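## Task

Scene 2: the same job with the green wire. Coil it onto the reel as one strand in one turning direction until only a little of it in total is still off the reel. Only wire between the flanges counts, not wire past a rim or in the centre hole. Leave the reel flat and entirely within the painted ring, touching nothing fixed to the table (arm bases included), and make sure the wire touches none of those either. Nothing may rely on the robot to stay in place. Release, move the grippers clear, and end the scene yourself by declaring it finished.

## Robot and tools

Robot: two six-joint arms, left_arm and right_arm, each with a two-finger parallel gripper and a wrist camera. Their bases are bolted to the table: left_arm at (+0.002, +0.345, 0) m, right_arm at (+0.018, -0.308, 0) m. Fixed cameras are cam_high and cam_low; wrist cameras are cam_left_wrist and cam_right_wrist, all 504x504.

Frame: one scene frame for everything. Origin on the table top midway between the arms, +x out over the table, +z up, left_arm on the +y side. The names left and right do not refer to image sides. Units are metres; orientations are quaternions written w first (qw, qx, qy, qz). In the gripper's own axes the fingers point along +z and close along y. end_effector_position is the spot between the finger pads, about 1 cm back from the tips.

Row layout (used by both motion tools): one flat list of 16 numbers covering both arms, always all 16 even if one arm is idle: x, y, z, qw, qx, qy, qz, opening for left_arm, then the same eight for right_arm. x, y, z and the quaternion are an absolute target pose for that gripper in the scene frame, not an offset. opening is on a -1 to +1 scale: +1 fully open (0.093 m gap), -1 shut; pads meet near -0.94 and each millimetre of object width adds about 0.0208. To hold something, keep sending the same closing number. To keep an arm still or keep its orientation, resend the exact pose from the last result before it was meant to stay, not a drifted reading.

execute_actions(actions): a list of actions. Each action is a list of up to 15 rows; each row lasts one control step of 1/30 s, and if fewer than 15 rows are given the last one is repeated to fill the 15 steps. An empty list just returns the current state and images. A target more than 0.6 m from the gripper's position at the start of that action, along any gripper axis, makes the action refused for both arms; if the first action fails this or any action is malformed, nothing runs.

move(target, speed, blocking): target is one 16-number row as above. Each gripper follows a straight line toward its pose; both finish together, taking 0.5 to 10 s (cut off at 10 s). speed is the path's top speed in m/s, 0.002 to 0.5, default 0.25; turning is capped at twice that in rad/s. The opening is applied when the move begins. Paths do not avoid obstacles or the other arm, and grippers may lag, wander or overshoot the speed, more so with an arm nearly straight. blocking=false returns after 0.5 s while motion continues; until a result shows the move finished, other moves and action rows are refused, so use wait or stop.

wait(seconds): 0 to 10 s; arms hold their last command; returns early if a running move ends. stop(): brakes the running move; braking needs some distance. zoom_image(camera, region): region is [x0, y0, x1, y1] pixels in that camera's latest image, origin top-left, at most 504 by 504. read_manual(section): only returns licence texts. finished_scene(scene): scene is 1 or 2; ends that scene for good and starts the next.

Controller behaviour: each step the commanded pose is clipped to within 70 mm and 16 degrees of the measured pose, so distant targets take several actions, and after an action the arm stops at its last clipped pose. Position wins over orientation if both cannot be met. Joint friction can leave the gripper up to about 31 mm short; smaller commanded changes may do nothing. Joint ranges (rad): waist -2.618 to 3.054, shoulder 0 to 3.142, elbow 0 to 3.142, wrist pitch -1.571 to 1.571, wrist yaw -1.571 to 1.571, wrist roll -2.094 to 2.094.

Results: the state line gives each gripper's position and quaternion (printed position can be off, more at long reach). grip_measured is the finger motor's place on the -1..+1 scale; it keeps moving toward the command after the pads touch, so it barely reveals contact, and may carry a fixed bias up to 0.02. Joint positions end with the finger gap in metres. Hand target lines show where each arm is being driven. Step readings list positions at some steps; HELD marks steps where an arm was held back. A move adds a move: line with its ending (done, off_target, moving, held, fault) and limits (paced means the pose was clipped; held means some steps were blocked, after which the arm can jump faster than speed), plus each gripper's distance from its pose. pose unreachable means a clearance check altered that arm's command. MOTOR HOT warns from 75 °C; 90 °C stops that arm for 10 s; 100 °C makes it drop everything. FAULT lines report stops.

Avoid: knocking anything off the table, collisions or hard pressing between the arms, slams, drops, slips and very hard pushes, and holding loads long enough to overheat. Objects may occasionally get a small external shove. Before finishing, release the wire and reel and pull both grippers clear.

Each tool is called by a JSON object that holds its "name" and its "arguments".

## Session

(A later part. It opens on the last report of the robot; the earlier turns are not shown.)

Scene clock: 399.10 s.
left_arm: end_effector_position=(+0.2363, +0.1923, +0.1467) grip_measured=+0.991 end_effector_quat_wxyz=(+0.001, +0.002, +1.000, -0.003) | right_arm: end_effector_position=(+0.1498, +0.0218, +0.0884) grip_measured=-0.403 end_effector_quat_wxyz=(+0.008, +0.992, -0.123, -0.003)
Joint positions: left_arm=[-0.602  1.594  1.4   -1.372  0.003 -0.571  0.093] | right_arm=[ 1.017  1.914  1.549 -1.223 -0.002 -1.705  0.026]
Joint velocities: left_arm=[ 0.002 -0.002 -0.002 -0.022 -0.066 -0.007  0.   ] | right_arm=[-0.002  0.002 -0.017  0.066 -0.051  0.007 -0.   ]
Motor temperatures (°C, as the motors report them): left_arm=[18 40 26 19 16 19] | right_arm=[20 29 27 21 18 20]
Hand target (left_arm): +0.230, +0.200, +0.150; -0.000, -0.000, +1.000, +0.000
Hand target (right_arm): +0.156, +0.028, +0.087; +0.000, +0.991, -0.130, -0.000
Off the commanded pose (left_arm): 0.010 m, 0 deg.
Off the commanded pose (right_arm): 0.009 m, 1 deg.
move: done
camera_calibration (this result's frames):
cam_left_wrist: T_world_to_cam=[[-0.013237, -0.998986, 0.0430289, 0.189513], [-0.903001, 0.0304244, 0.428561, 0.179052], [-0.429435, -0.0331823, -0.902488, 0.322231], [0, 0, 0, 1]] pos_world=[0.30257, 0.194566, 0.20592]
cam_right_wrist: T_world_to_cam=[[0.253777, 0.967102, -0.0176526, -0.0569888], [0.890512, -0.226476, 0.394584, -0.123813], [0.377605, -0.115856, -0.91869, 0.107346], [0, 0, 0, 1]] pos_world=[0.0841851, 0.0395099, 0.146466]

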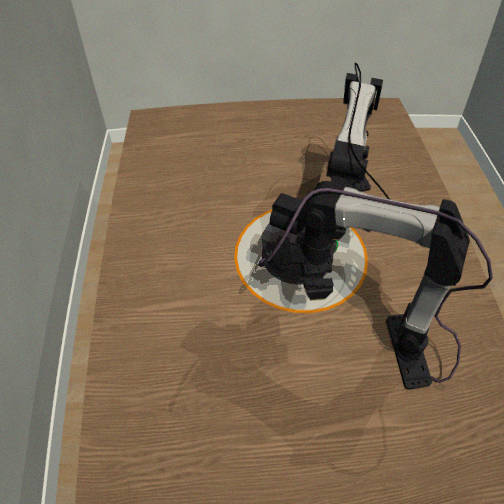

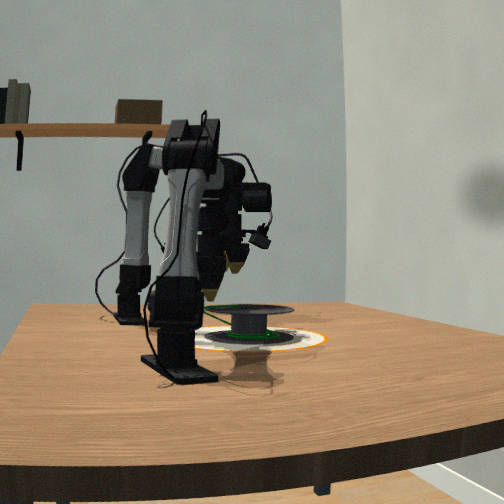

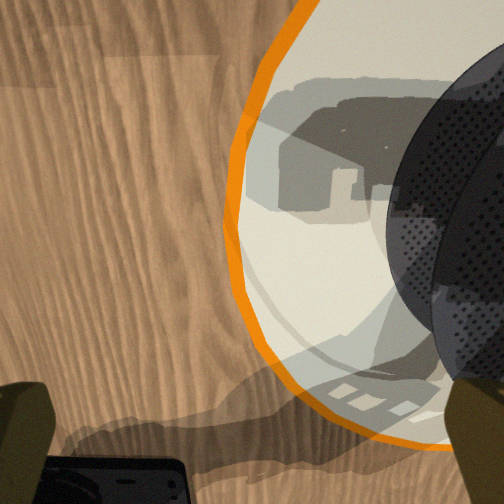

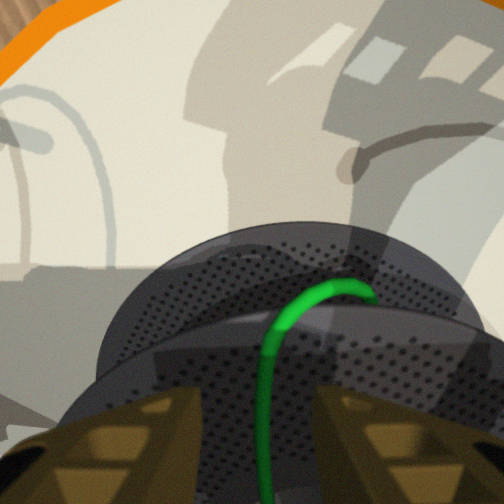

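{"name": "move", "arguments": {"target": [0.230,0.200,0.150,0,0,1,0,1, 0.153,0.024,0.062,0,-0.9914,0.1305,0,-0.4], "speed": 0.06}}

{"name": "move", "arguments": {"target": [0.230,0.200,0.150,0,0,1,0,1, 0.153,0.024,0.062,0,-0.9914,0.1305,0,-1], "speed": 0.06}}

Scene clock: 400.70 s.
left_arm: end_effector_position=(+0.2363, +0.1923, +0.1467) grip_measured=+0.991 end_effector_quat_wxyz=(+0.001, +0.002, +1.000, -0.003) | right_arm: end_effector_position=(+0.1520, +0.0271, +0.0714) grip_measured=-0.403 end_effector_quat_wxyz=(-0.009, +0.992, -0.125, +0.001)
Joint positions: left_arm=[-0.602  1.594  1.4   -1.372  0.003 -0.571  0.093] | right_arm=[ 1.017  1.914  1.481 -1.12  -0.002 -1.7    0.026]
Joint velocities: left_arm=[ 0.012 -0.017 -0.002 -0.007 -0.037  0.007 -0.   ] | right_arm=[-0.007 -0.002 -0.012  0.037 -0.051 -0.081  0.001]
Motor temperatures (°C, as the motors report them): left_arm=[18 40 26 19 16 19] | right_arm=[20 29 27 21 18 20]
Hand target (left_arm): +0.230, +0.200, +0.150; -0.000, -0.000, +1.000, +0.000
Hand target (right_arm): +0.153, +0.023, +0.062; +0.000, +0.991, -0.130, -0.000
Off the commanded pose (left_arm): 0.010 m, 0 deg.
Off the commanded pose (right_arm): 0.010 m, 1 deg.
move: done
camera_calibration (this result's frames):
cam_left_wrist: T_world_to_cam=[[-0.013237, -0.998986, 0.0430289, 0.189513], [-0.903001, 0.0304244, 0.428561, 0.179052], [-0.429435, -0.0331823, -0.902488, 0.322231], [0, 0, 0, 1]] pos_world=[0.30257, 0.194566, 0.20592]
cam_right_wrist: T_world_to_cam=[[0.258576, 0.965845, 0.0167947, -0.0660951], [0.884238, -0.243656, 0.39844, -0.116647], [0.388924, -0.0881764, -0.917041, 0.0889547], [0, 0, 0, 1]] pos_world=[0.0856376, 0.0432596, 0.129162]

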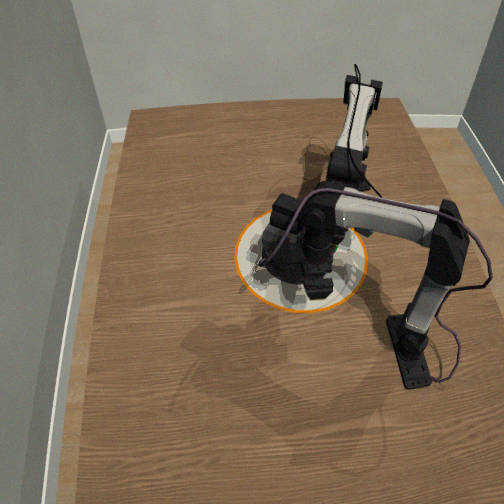

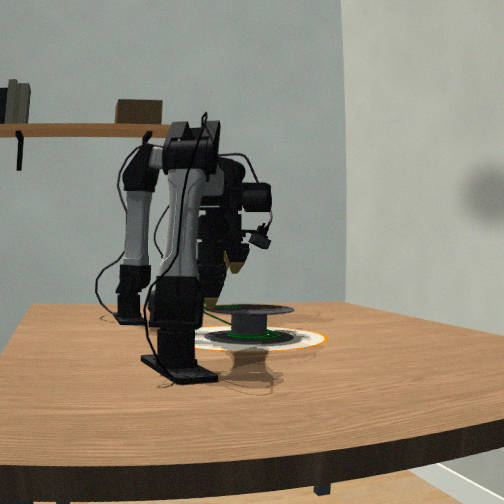

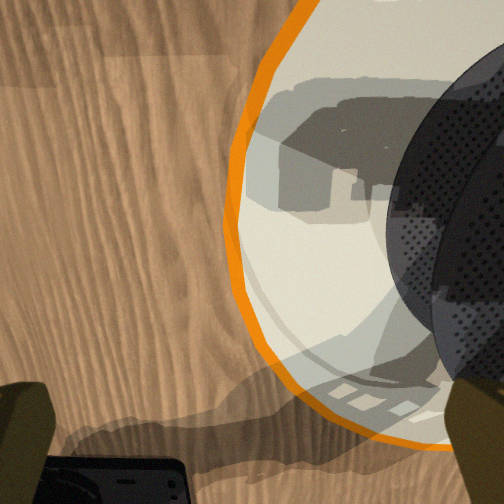

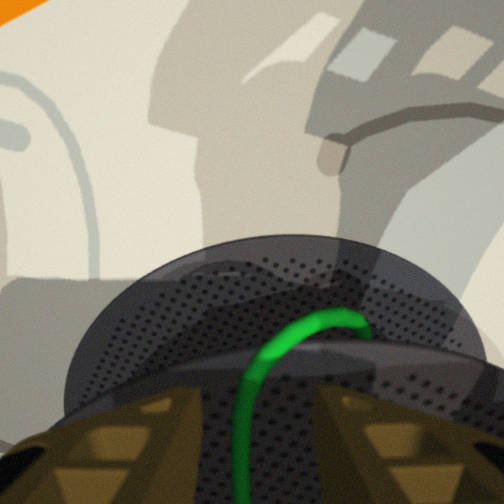

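Scene clock: 401.40 s.
left_arm: end_effector_position=(+0.2363, +0.1923, +0.1467) grip_measured=+0.991 end_effector_quat_wxyz=(+0.001, +0.002, +1.000, -0.003) | right_arm: end_effector_position=(+0.1521, +0.0273, +0.0714) grip_measured=-0.991 end_effector_quat_wxyz=(-0.009, +0.992, -0.125, +0.001)
Joint positions: left_arm=[-0.602  1.594  1.4   -1.372  0.003 -0.571  0.093] | right_arm=[ 1.017  1.914  1.481 -1.119 -0.002 -1.699  0.   ]
Joint velocities: left_arm=[ 0.012  0.007  0.007  0.051  0.022 -0.022 -0.   ] | right_arm=[ 0.007 -0.007 -0.007 -0.037 -0.022  0.066  0.   ]
Motor temperatures (°C, as the motors report them): left_arm=[18 40 26 19 16 19] | right_arm=[20 29 27 21 18 20]
Hand target (left_arm): +0.230, +0.200, +0.150; -0.000, -0.000, +1.000, +0.000
Hand target (right_arm): +0.153, +0.024, +0.062; -0.000, +0.991, -0.131, -0.000
Off the commanded pose (left_arm): 0.010 m, 0 deg.
Off the commanded pose (right_arm): 0.010 m, 1 deg.
move: done
camera_calibration (this result's frames):
cam_left_wrist: T_world_to_cam=[[-0.013237, -0.998986, 0.0430289, 0.189513], [-0.903001, 0.0304244, 0.428561, 0.179052], [-0.429435, -0.0331823, -0.902488, 0.322231], [0, 0, 0, 1]] pos_world=[0.30257, 0.194566, 0.20592]
cam_right_wrist: T_world_to_cam=[[0.258937, 0.965728, 0.017931, -0.0665034], [0.883978, -0.244418, 0.39855, -0.116625], [0.389273, -0.0873487, -0.916971, 0.0888612], [0, 0, 0, 1]] pos_world=[0.0857226, 0.043481, 0.129156]

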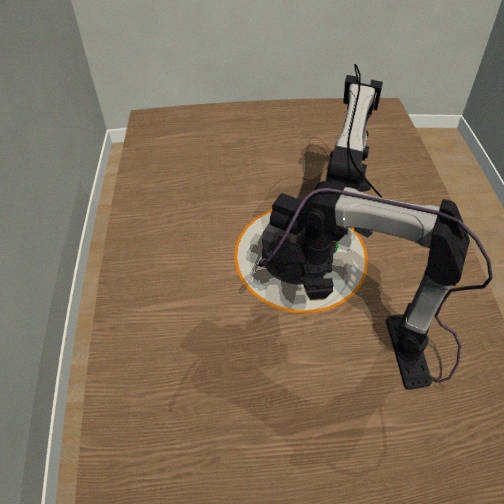

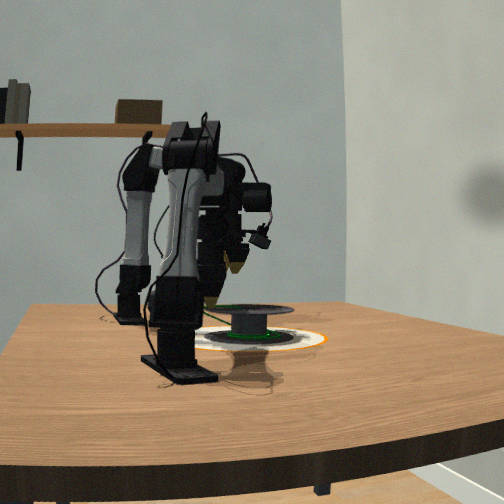

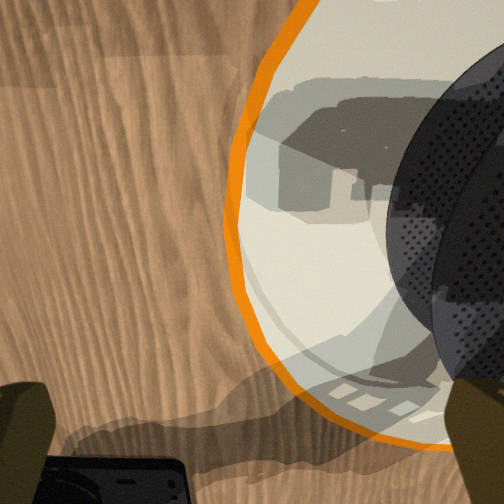

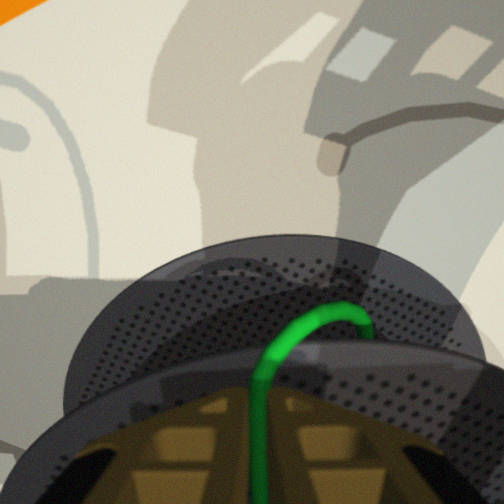

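{"name": "move", "arguments": {"target": [0.230,0.200,0.150,0,0,1,0,1, 0.143,0.026,0.094,-0.0282,-0.9679,0.1274,-0.2145,-1], "speed": 0.07}}

Scene clock: 405.67 s.
left_arm: end_effector_position=(+0.2363, +0.1923, +0.1467) grip_measured=+0.991 end_effector_quat_wxyz=(+0.001, +0.002, +1.000, -0.003) | right_arm: end_effector_position=(+0.1436, +0.0228, +0.0918) grip_measured=-0.991 end_effector_quat_wxyz=(+0.028, +0.969, -0.130, +0.207)
Joint positions: left_arm=[-0.602  1.594  1.4   -1.372  0.003 -0.571  0.093] | right_arm=[ 1.23   1.914  1.504 -1.206  0.418 -1.463  0.   ]
Joint velocities: left_arm=[-0.012 -0.007 -0.022 -0.081 -0.037 -0.022 -0.001] | right_arm=[-0.002 -0.002 -0.002  0.066 -0.007 -0.007  0.   ]
Motor temperatures (°C, as the motors report them): left_arm=[18 39 26 19 16 19] | right_arm=[20 30 27 21 18 20]
Hand target (left_arm): +0.230, +0.200, +0.150; -0.000, -0.000, +1.000, +0.000
Hand target (right_arm): +0.144, +0.026, +0.094; +0.031, +0.967, -0.127, +0.218
Off the commanded pose (left_arm): 0.010 m, 0 deg.
Off the commanded pose (right_arm): 0.004 m, 1 deg.
move: done
camera_calibration (this result's frames):
cam_left_wrist: T_world_to_cam=[[-0.013237, -0.998986, 0.0430289, 0.189513], [-0.903001, 0.0304244, 0.428561, 0.179052], [-0.429435, -0.0331823, -0.902488, 0.322231], [0, 0, 0, 1]] pos_world=[0.30257, 0.194566, 0.20592]
cam_right_wrist: T_world_to_cam=[[0.272767, 0.962079, 0.0017136, -0.0607421], [0.648896, -0.185288, 0.737972, -0.117134], [0.710304, -0.200182, -0.67483, 0.0446554], [0, 0, 0, 1]] pos_world=[0.0608573, 0.0456744, 0.11668]

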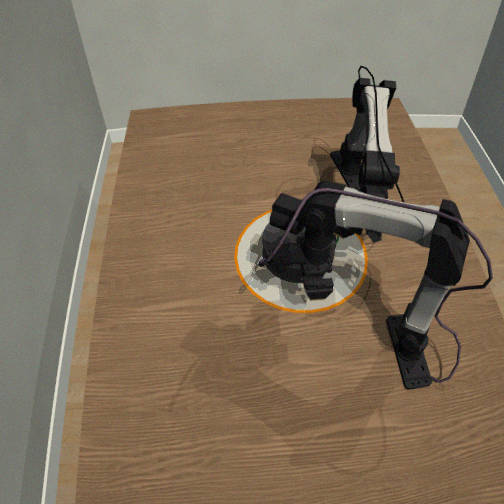

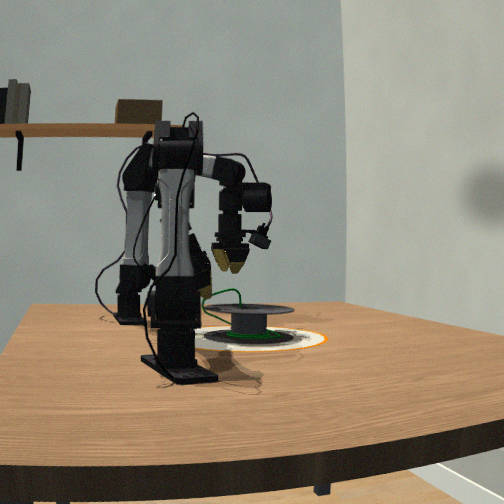

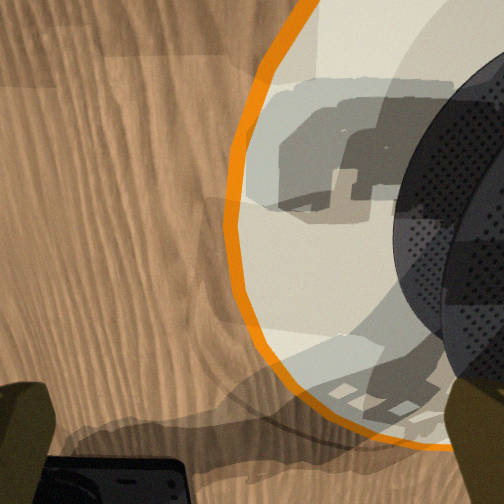

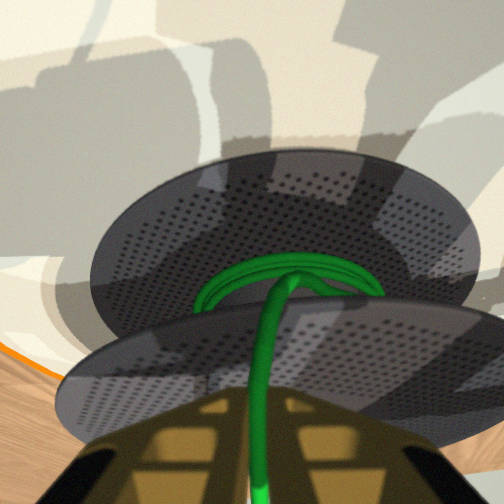

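{"name": "move", "arguments": {"target": [0.230,0.200,0.150,0,0,1,0,1, 0.133,0.026,0.098,-0.0392,-0.9455,0.1245,-0.2981,-1], "speed": 0.07}}

Scene clock: 408.17 s.
left_arm: end_effector_position=(+0.2363, +0.1923, +0.1467) grip_measured=+0.991 end_effector_quat_wxyz=(+0.001, +0.002, +1.000, -0.003) | right_arm: end_effector_position=(+0.1337, +0.0225, +0.0945) grip_measured=-0.991 end_effector_quat_wxyz=(+0.040, +0.948, -0.129, +0.288)
Joint positions: left_arm=[-0.602  1.594  1.4   -1.372  0.003 -0.571  0.093] | right_arm=[ 1.327  1.957  1.516 -1.265  0.577 -1.331  0.   ]
Joint velocities: left_arm=[ 0.012  0.002 -0.002 -0.007  0.037  0.007  0.   ] | right_arm=[-0.002 -0.012  0.012 -0.022  0.037  0.007  0.   ]
Motor temperatures (°C, as the motors report them): left_arm=[18 39 26 19 16 19] | right_arm=[20 30 27 20 18 20]
Hand target (left_arm): +0.230, +0.200, +0.150; -0.000, -0.000, +1.000, +0.000
Hand target (right_arm): +0.134, +0.026, +0.098; +0.040, +0.945, -0.125, +0.300
Off the commanded pose (left_arm): 0.010 m, 0 deg.
Off the commanded pose (right_arm): 0.005 m, 1 deg.
move: done
camera_calibration (this result's frames):
cam_left_wrist: T_world_to_cam=[[-0.013237, -0.998986, 0.0430289, 0.189513], [-0.903001, 0.0304244, 0.428561, 0.179052], [-0.429435, -0.0331823, -0.902488, 0.322231], [0, 0, 0, 1]] pos_world=[0.30257, 0.194566, 0.20592]
cam_right_wrist: T_world_to_cam=[[0.276588, 0.960986, 0.00241873, -0.0582328], [0.518418, -0.151327, 0.841631, -0.105849], [0.809162, -0.231531, -0.540047, 0.02824], [0, 0, 0, 1]] pos_world=[0.0481297, 0.0464815, 0.104477]

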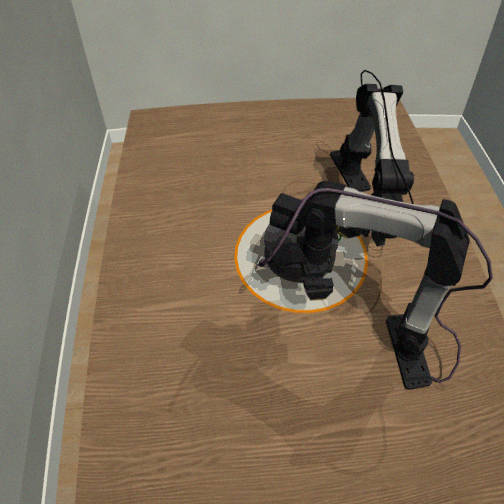

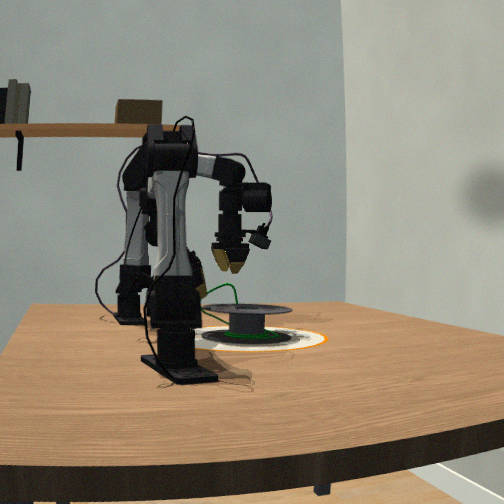

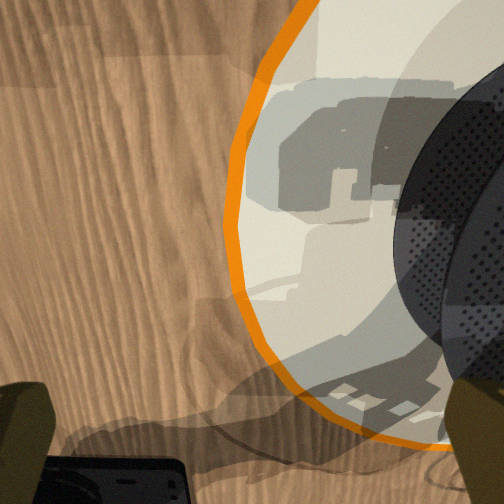

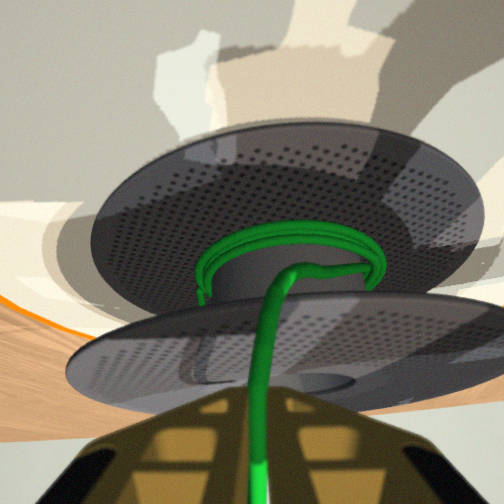

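{"name": "move", "arguments": {"target": [0.230,0.200,0.150,0,0,1,0,1, 0.120,0.024,0.088,-0.0828,-0.902,0.3736,-0.2,-1], "speed": 0.08}}

Scene clock: 413.27 s.
left_arm: end_effector_position=(+0.2363, +0.1923, +0.1467) grip_measured=+0.991 end_effector_quat_wxyz=(+0.001, +0.002, +1.000, -0.003) | right_arm: end_effector_position=(+0.1196, +0.0245, +0.0901) grip_measured=-0.991 end_effector_quat_wxyz=(+0.070, +0.905, -0.367, +0.204)
Joint positions: left_arm=[-0.602  1.594  1.4   -1.372  0.003 -0.571  0.093] | right_arm=[ 1.272  2.086  1.731 -1.469  0.358 -0.88   0.   ]
Joint velocities: left_arm=[-0.007 -0.002  0.007 -0.037  0.007 -0.037 -0.001] | right_arm=[-0.007 -0.002 -0.002 -0.051  0.022  0.051  0.   ]
Motor temperatures (°C, as the motors report them): left_arm=[18 38 26 19 16 19] | right_arm=[20 31 27 20 18 20]
Hand target (left_arm): +0.230, +0.200, +0.150; -0.000, -0.000, +1.000, +0.000
Hand target (right_arm): +0.119, +0.024, +0.089; +0.082, +0.902, -0.374, +0.198
Off the commanded pose (left_arm): 0.010 m, 0 deg.
Off the commanded pose (right_arm): 0.002 m, 2 deg.
move: done
camera_calibration (this result's frames):
cam_left_wrist: T_world_to_cam=[[-0.013237, -0.998986, 0.0430289, 0.189513], [-0.903001, 0.0304244, 0.428561, 0.179052], [-0.429435, -0.0331823, -0.902488, 0.322231], [0, 0, 0, 1]] pos_world=[0.30257, 0.194566, 0.20592]
cam_right_wrist: T_world_to_cam=[[0.699519, 0.714139, 0.0260693, -0.102998], [0.46097, -0.478808, 0.747161, -0.0711068], [0.546059, -0.510636, -0.664131, 0.0871804], [0, 0, 0, 1]] pos_world=[0.0572213, 0.0840256, 0.113713]

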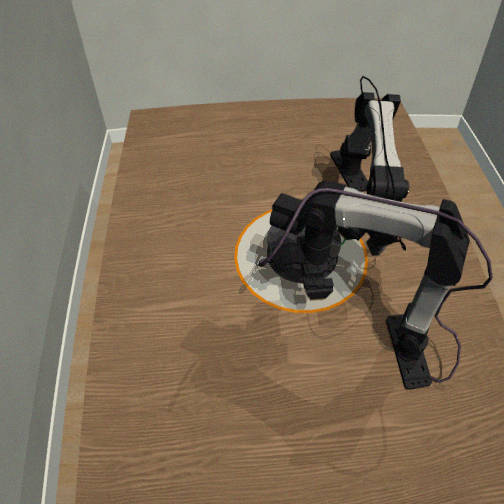

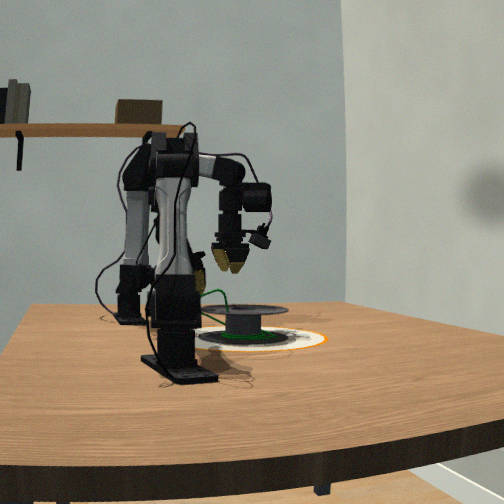

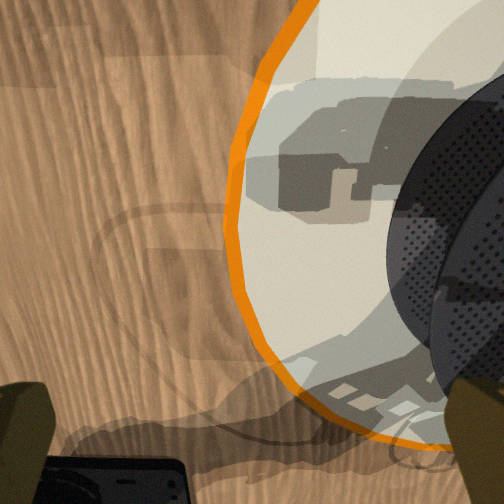

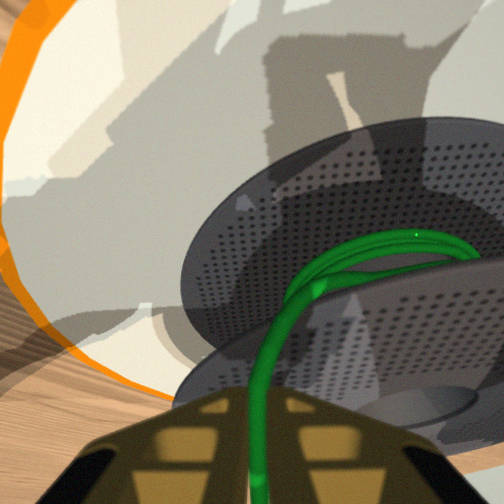

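{"name": "move", "arguments": {"target": [0.230,0.200,0.150,0,0,1,0,1, 0.106,0.018,0.062,0.1330,-0.7544,0.6330,-0.1116,-1], "speed": 0.08}}

Scene clock: 418.97 s.
left_arm: end_effector_position=(+0.2363, +0.1923, +0.1467) grip_measured=+0.991 end_effector_quat_wxyz=(+0.001, +0.002, +1.000, -0.003) | right_arm: end_effector_position=(+0.1085, +0.0194, +0.0605) grip_measured=-0.992 end_effector_quat_wxyz=(-0.127, +0.756, -0.632, +0.114)
Joint positions: left_arm=[-0.602  1.594  1.4   -1.372  0.003 -0.571  0.093] | right_arm=[ 1.291  1.78   1.222 -0.924  0.332 -0.299  0.   ]
Joint velocities: left_arm=[-0.007 -0.002  0.007  0.022  0.007 -0.007 -0.001] | right_arm=[-0.007  0.007 -0.032 -0.007 -0.007 -0.022  0.   ]
Motor temperatures (°C, as the motors report them): left_arm=[18 38 26 19 16 19] | right_arm=[20 32 27 20 18 20]
Hand target (left_arm): +0.230, +0.200, +0.150; -0.000, -0.000, +1.000, +0.000
Hand target (right_arm): +0.106, +0.017, +0.060; -0.134, +0.755, -0.632, +0.113
Off the commanded pose (left_arm): 0.010 m, 0 deg.
Off the commanded pose (right_arm): 0.003 m, 1 deg.
move: done
camera_calibration (this result's frames):
cam_left_wrist: T_world_to_cam=[[-0.013237, -0.998986, 0.0430289, 0.189513], [-0.903001, 0.0304244, 0.428561, 0.179052], [-0.429435, -0.0331823, -0.902488, 0.322231], [0, 0, 0, 1]] pos_world=[0.30257, 0.194566, 0.20592]
cam_right_wrist: T_world_to_cam=[[0.928724, 0.158358, 0.335253, -0.123518], [0.0194423, -0.923759, 0.38248, 0.0322749], [0.370262, -0.348701, -0.860996, 0.0988638], [0, 0, 0, 1]] pos_world=[0.0774815, 0.0838481, 0.114187]

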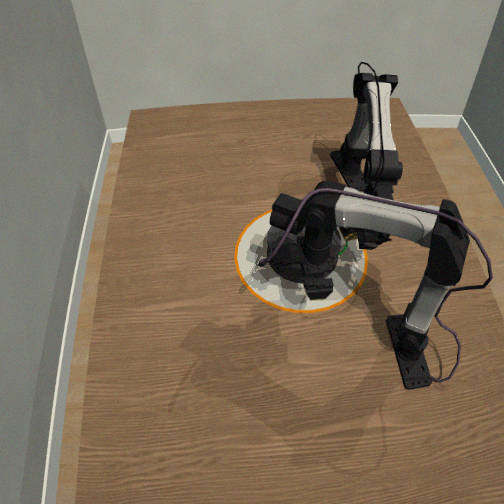

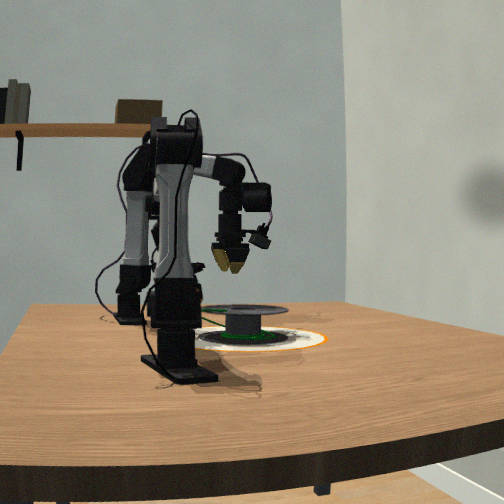

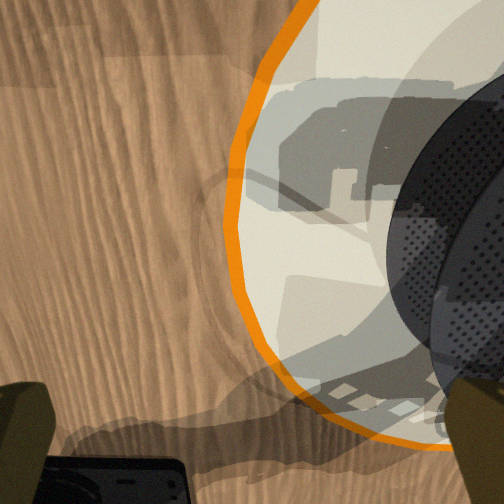

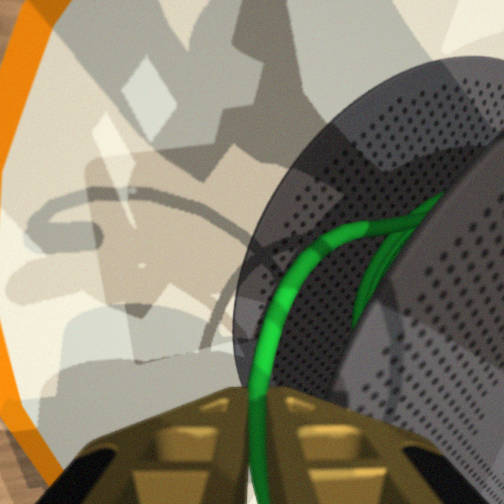

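{"name": "zoom_image", "arguments": {"camera": "cam_low", "region": [170,270,310,360]}}

{"name": "zoom_image", "arguments": {"camera": "cam_high", "region": [260,190,400,310]}}

Region (170, 270, 310, 360) of cam_low's 504x504 image, scaled by 3.600, with more detail than that image has; it fills the top 324 rows of this view, and the rest is white.

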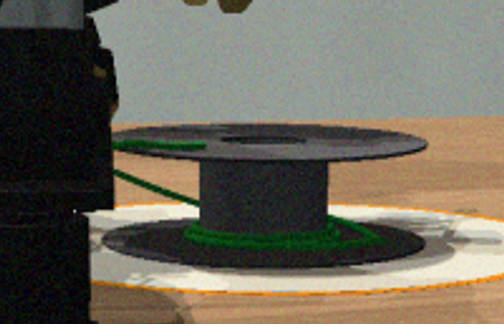

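Region (260, 190, 400, 310) of cam_high's 504x504 image, scaled by 3.600, with more detail than that image has; it fills the top 432 rows of this view, and the rest is white.

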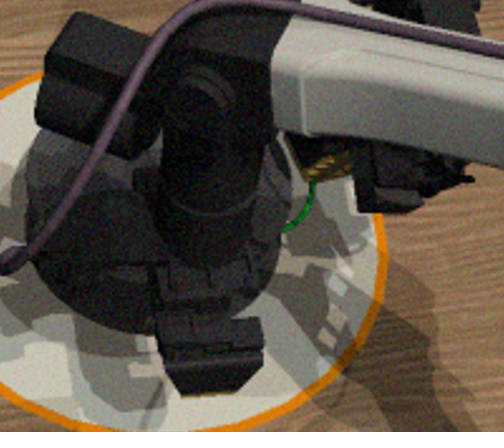

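{"name": "move", "arguments": {"target": [0.278,0.048,0.115,0,0.5,0.866,0,1, 0.106,0.018,0.062,0.1330,-0.7544,0.6330,-0.1116,-1], "speed": 0.35}}

Scene clock: 422.67 s.
left_arm: end_effector_position=(+0.2772, +0.0493, +0.1176) grip_measured=+0.992 end_effector_quat_wxyz=(+0.006, +0.494, +0.869, -0.004) | right_arm: end_effector_position=(+0.1085, +0.0198, +0.0607) grip_measured=-0.992 end_effector_quat_wxyz=(-0.128, +0.755, -0.634, +0.113)
Joint positions: left_arm=[-0.847  2.08   1.902 -1.381  0.003  0.214  0.093] | right_arm=[ 1.291  1.78   1.222 -0.922  0.332 -0.295  0.   ]
Joint velocities: left_arm=[ 0.002  0.002 -0.012  0.007 -0.022 -0.007  0.001] | right_arm=[ 0.002  0.007  0.002 -0.066 -0.007 -0.037  0.   ]
Motor temperatures (°C, as the motors report them): left_arm=[18 38 26 19 16 19] | right_arm=[20 32 27 20 18 20]
Hand target (left_arm): +0.276, +0.048, +0.116; -0.001, +0.500, +0.866, +0.000
Hand target (right_arm): +0.106, +0.018, +0.062; -0.133, +0.754, -0.633, +0.112
Off the commanded pose (left_arm): 0.003 m, 1 deg.
Off the commanded pose (right_arm): 0.003 m, 1 deg.
move: done
camera_calibration (this result's frames):
cam_left_wrist: T_world_to_cam=[[-0.863628, -0.502698, 0.0379693, 0.260243], [-0.443043, 0.79276, 0.418623, 0.0689592], [-0.240541, 0.344712, -0.907366, 0.238365], [0, 0, 0, 1]] pos_world=[0.312642, -0.00601164, 0.177535]
cam_right_wrist: T_world_to_cam=[[0.929219, 0.154334, 0.335758, -0.12367], [0.0164416, -0.924976, 0.379671, 0.0330801], [0.369165, -0.347277, -0.862042, 0.0992642], [0, 0, 0, 1]] pos_world=[0.0777276, 0.0841569, 0.114534]

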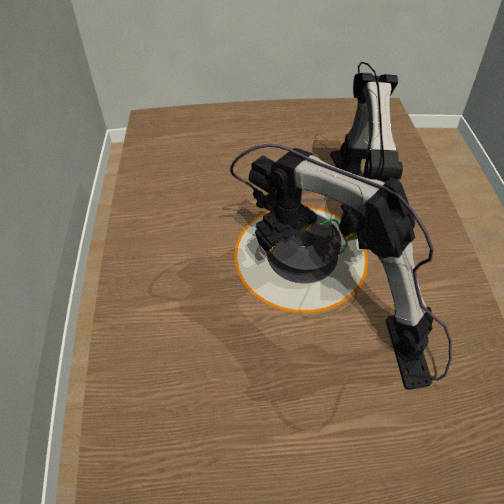

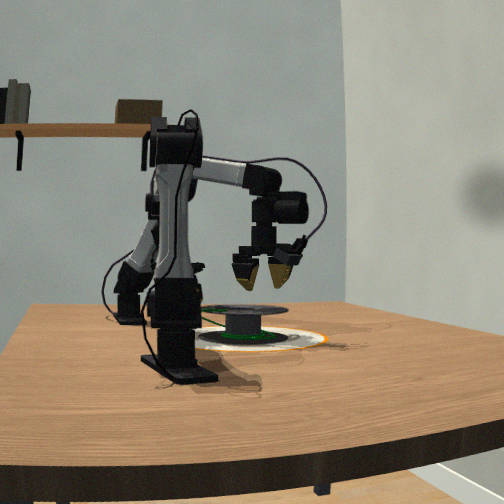

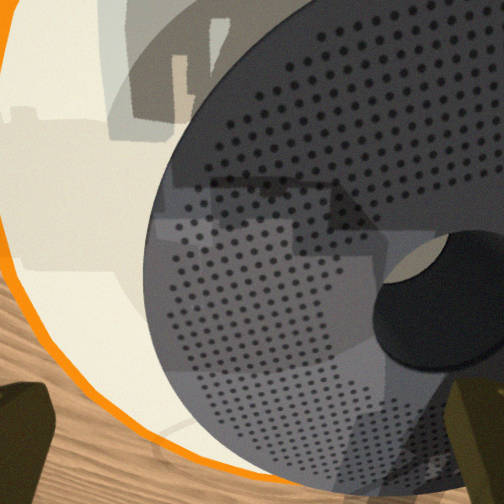

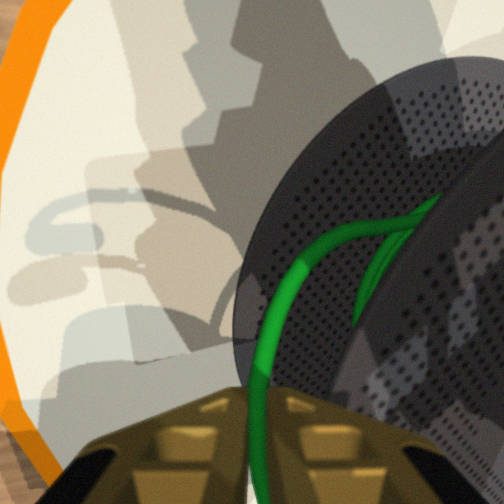

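{"name": "zoom_image", "arguments": {"camera": "cam_high", "region": [280,200,380,290]}}

Region (280, 200, 380, 290) of cam_high's 504x504 image, scaled by 5.040, with more detail than that image has; it fills the top 454 rows of this view, and the rest is white.

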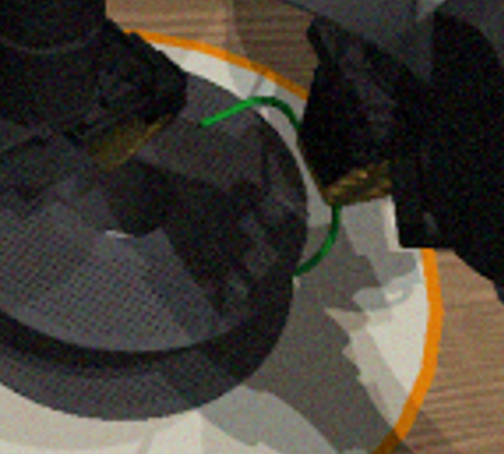

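{"name": "move", "arguments": {"target": [0.278,0.048,0.115,0,0.5,0.866,0,1, 0.100,0.015,0.068,0.1057,-0.5995,0.7813,-0.1377,-1], "speed": 0.08}}

{"name": "zoom_image", "arguments": {"camera": "cam_high", "region": [280,190,390,290]}}

Scene clock: 427.30 s.
left_arm: end_effector_position=(+0.2769, +0.0495, +0.1175) grip_measured=+0.992 end_effector_quat_wxyz=(+0.005, +0.497, +0.868, -0.003) | right_arm: end_effector_position=(+0.1021, +0.0132, +0.0695) grip_measured=-0.992 end_effector_quat_wxyz=(+0.107, -0.598, +0.784, -0.129)
Joint positions: left_arm=[-0.847  2.08   1.902 -1.382  0.003  0.22   0.093] | right_arm=[ 1.309  1.858  1.36  -1.122  0.334  0.188  0.   ]
Joint velocities: left_arm=[-0.002 -0.002 -0.027  0.022 -0.007  0.007 -0.001] | right_arm=[ 0.012 -0.012 -0.007  0.081  0.022  0.022  0.   ]
Motor temperatures (°C, as the motors report them): left_arm=[18 38 27 19 16 19] | right_arm=[20 32 27 20 18 20]
Hand target (left_arm): +0.278, +0.048, +0.115; +0.000, +0.500, +0.866, -0.000
Hand target (right_arm): +0.100, +0.015, +0.069; +0.106, -0.599, +0.782, -0.138
Off the commanded pose (left_arm): 0.003 m, 1 deg.
Off the commanded pose (right_arm): 0.003 m, 1 deg.
move: done
camera_calibration (this result's frames):
cam_left_wrist: T_world_to_cam=[[-0.866453, -0.497792, 0.0382395, 0.260669], [-0.438092, 0.794799, 0.419965, 0.0670051], [-0.239448, 0.347127, -0.906735, 0.237711], [0, 0, 0, 1]] pos_world=[0.312131, -0.00601239, 0.177433]
cam_right_wrist: T_world_to_cam=[[0.907284, -0.261347, 0.329443, -0.111497], [-0.376832, -0.852991, 0.361116, 0.0641603], [0.186636, -0.451779, -0.872389, 0.12771], [0, 0, 0, 1]] pos_world=[0.101502, 0.0832852, 0.124975]

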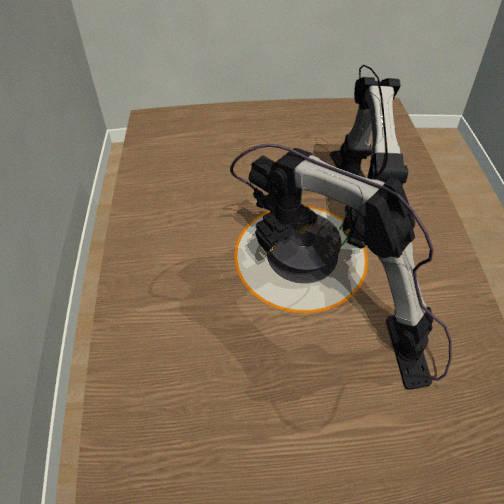

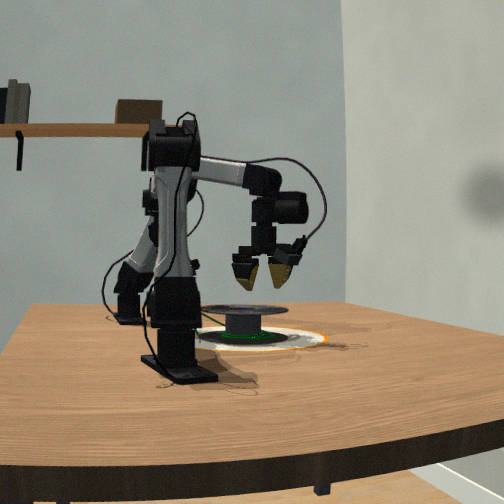

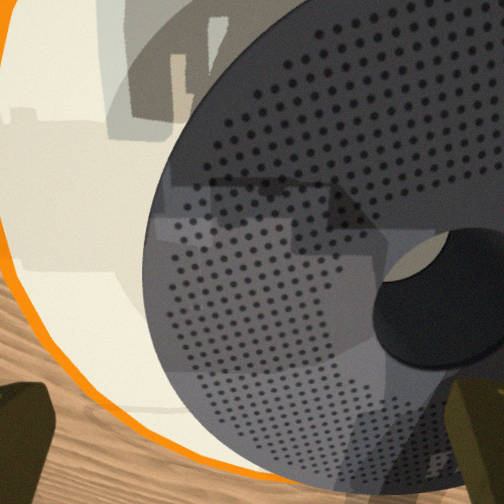

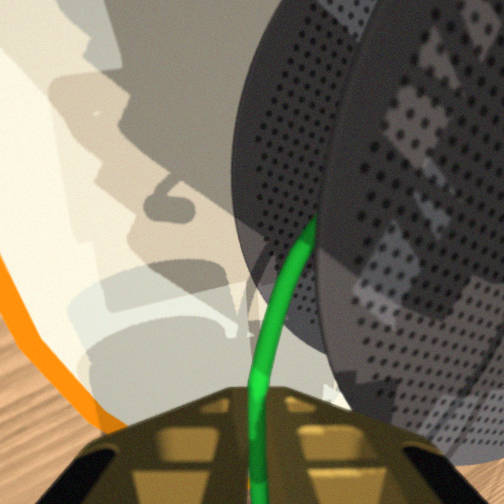

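Region (280, 190, 390, 290) of cam_high's 504x504 image, scaled by 4.582, with more detail than that image has; it fills the top 458 rows of this view, and the rest is white.

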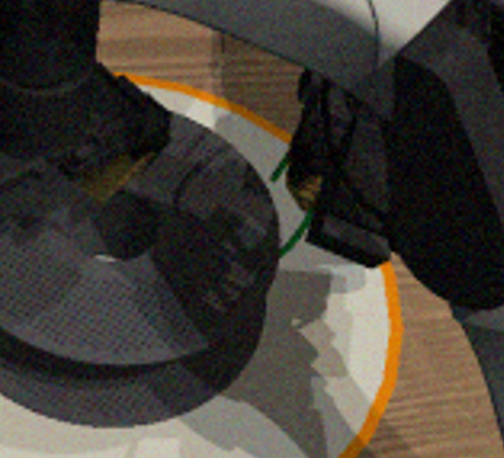

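{"name": "move", "arguments": {"target": [0.261,0.063,0.105,0,0.3827,0.9239,0,1, 0.102,0.012,0.042,0.1057,-0.5995,0.7813,-0.1377,-1], "speed": 0.1}}

Scene clock: 430.13 s.
left_arm: end_effector_position=(+0.2618, +0.0657, +0.0986) grip_measured=+0.992 end_effector_quat_wxyz=(-0.016, +0.383, +0.924, +0.005) | right_arm: end_effector_position=(+0.1023, +0.0154, +0.0527) grip_measured=-0.992 end_effector_quat_wxyz=(+0.110, -0.596, +0.785, -0.126)
Joint positions: left_arm=[-0.847  2.03   1.753 -1.327  0.003 -0.034  0.093] | right_arm=[ 1.309  1.876  1.315 -1.049  0.334  0.191  0.   ]
Joint velocities: left_arm=[ 0.002  0.002 -0.002 -0.066 -0.037 -0.051 -0.   ] | right_arm=[-0.007 -0.002 -0.012 -0.037 -0.051 -0.037  0.   ]
Motor temperatures (°C, as the motors report them): left_arm=[18 39 27 19 16 19] | right_arm=[20 32 27 20 18 20]
Hand target (left_arm): +0.261, +0.063, +0.105; -0.000, +0.383, +0.924, -0.000
Hand target (right_arm): +0.102, +0.011, +0.042; +0.106, -0.599, +0.781, -0.138
Off the commanded pose (left_arm): 0.007 m, 2 deg.
Off the commanded pose (right_arm): 0.011 m, 2 deg.
move: off_target (right_arm)
camera_calibration (this result's frames):
cam_left_wrist: T_world_to_cam=[[-0.712199, -0.700833, 0.0400731, 0.229139], [-0.609301, 0.645514, 0.460504, 0.106089], [-0.348604, 0.303554, -0.886753, 0.240755], [0, 0, 0, 1]] pos_world=[0.311761, 0.0190236, 0.155454]
cam_right_wrist: T_world_to_cam=[[0.906095, -0.267521, 0.327756, -0.105247], [-0.37996, -0.855278, 0.352321, 0.0730021], [0.186069, -0.44377, -0.876611, 0.114134], [0, 0, 0, 1]] pos_world=[0.101865, 0.0849304, 0.108826]

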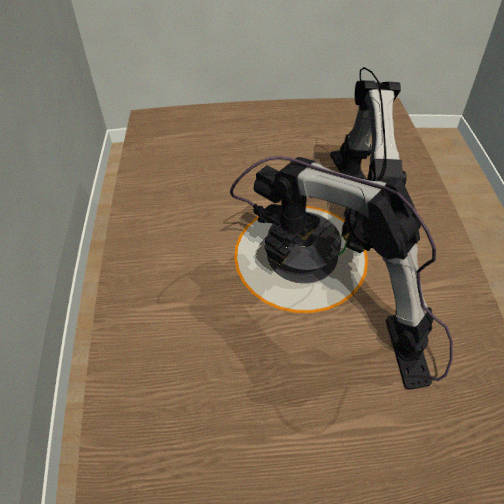

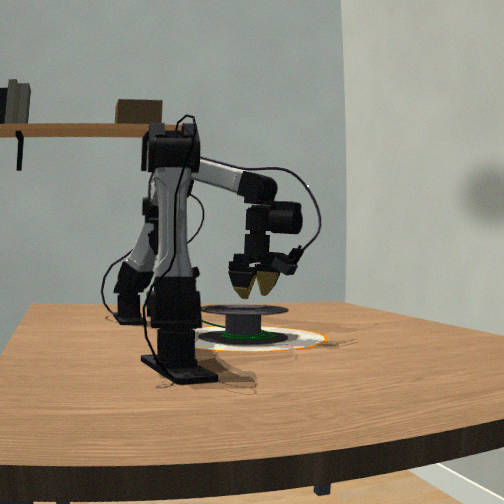

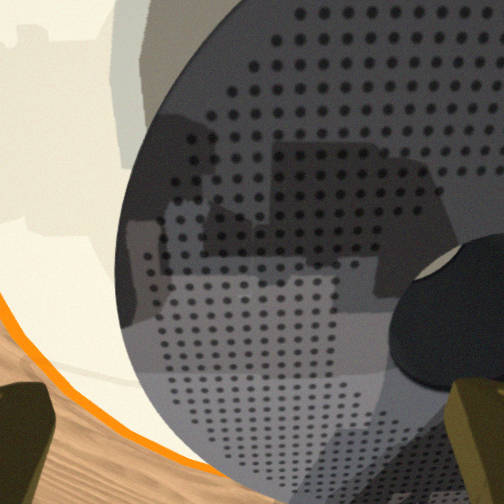

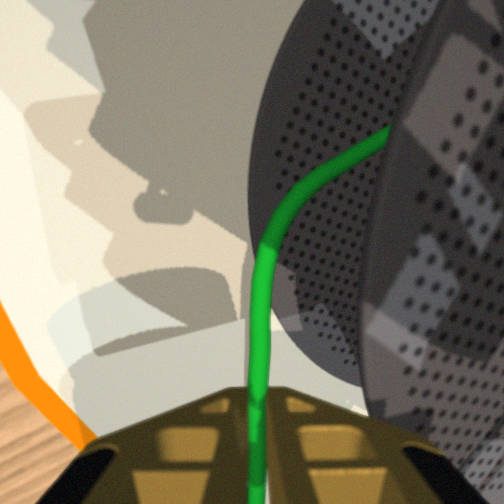

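{"name": "execute_actions", "arguments": {"actions": []}}

Scene clock: 433.03 s.
left_arm: end_effector_position=(+0.2620, +0.0655, +0.0986) grip_measured=+0.992 end_effector_quat_wxyz=(-0.015, +0.382, +0.924, +0.005) | right_arm: end_effector_position=(+0.1023, +0.0155, +0.0527) grip_measured=-0.992 end_effector_quat_wxyz=(+0.110, -0.596, +0.785, -0.126)
Joint positions: left_arm=[-0.847  2.03   1.753 -1.326  0.003 -0.036  0.093] | right_arm=[ 1.309  1.876  1.315 -1.049  0.334  0.191  0.   ]
Joint velocities: left_arm=[-0.027 -0.012  0.002  0.007 -0.081  0.051  0.   ] | right_arm=[-0.002  0.002  0.002 -0.037  0.037 -0.037  0.   ]
Motor temperatures (°C, as the motors report them): left_arm=[18 39 27 19 16 19] | right_arm=[20 32 27 20 18 20]
Hand target (left_arm): +0.261, +0.063, +0.105; -0.000, +0.383, +0.924, -0.000
Hand target (right_arm): +0.102, +0.011, +0.042; +0.106, -0.599, +0.781, -0.138
Off the commanded pose (left_arm): 0.007 m, 2 deg.
Off the commanded pose (right_arm): 0.011 m, 2 deg.
camera_calibration (this result's frames):
cam_left_wrist: T_world_to_cam=[[-0.710627, -0.702429, 0.0400298, 0.228829], [-0.611158, 0.644477, 0.459494, 0.106994], [-0.348561, 0.302065, -0.887278, 0.241013], [0, 0, 0, 1]] pos_world=[0.31201, 0.0189797, 0.155522]
cam_right_wrist: T_world_to_cam=[[0.906073, -0.26777, 0.327613, -0.105198], [-0.379984, -0.855545, 0.351645, 0.0732041], [0.186128, -0.443104, -0.876935, 0.114204], [0, 0, 0, 1]] pos_world=[0.101877, 0.0850648, 0.108872]

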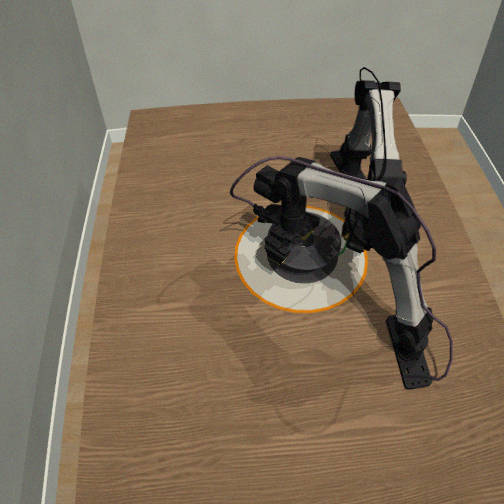

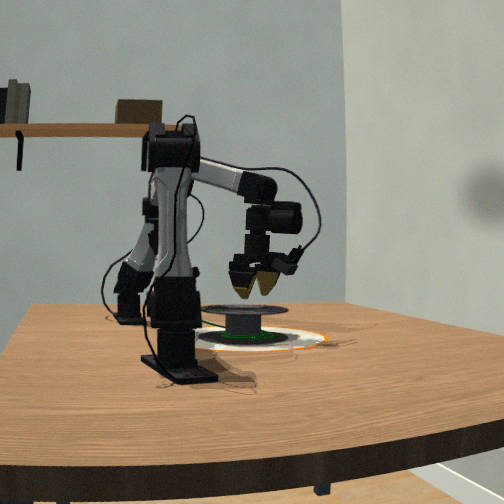

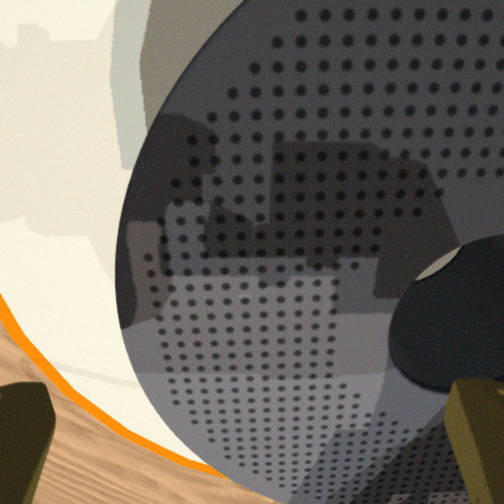

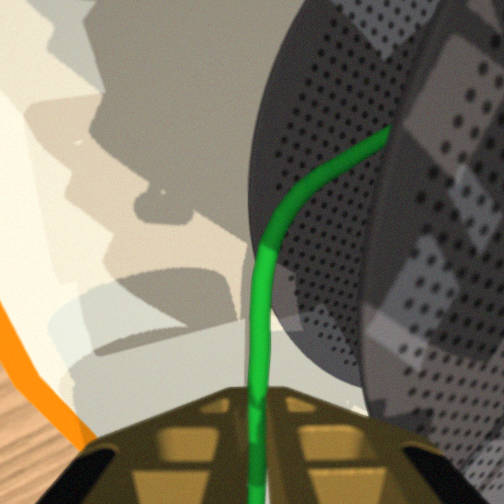

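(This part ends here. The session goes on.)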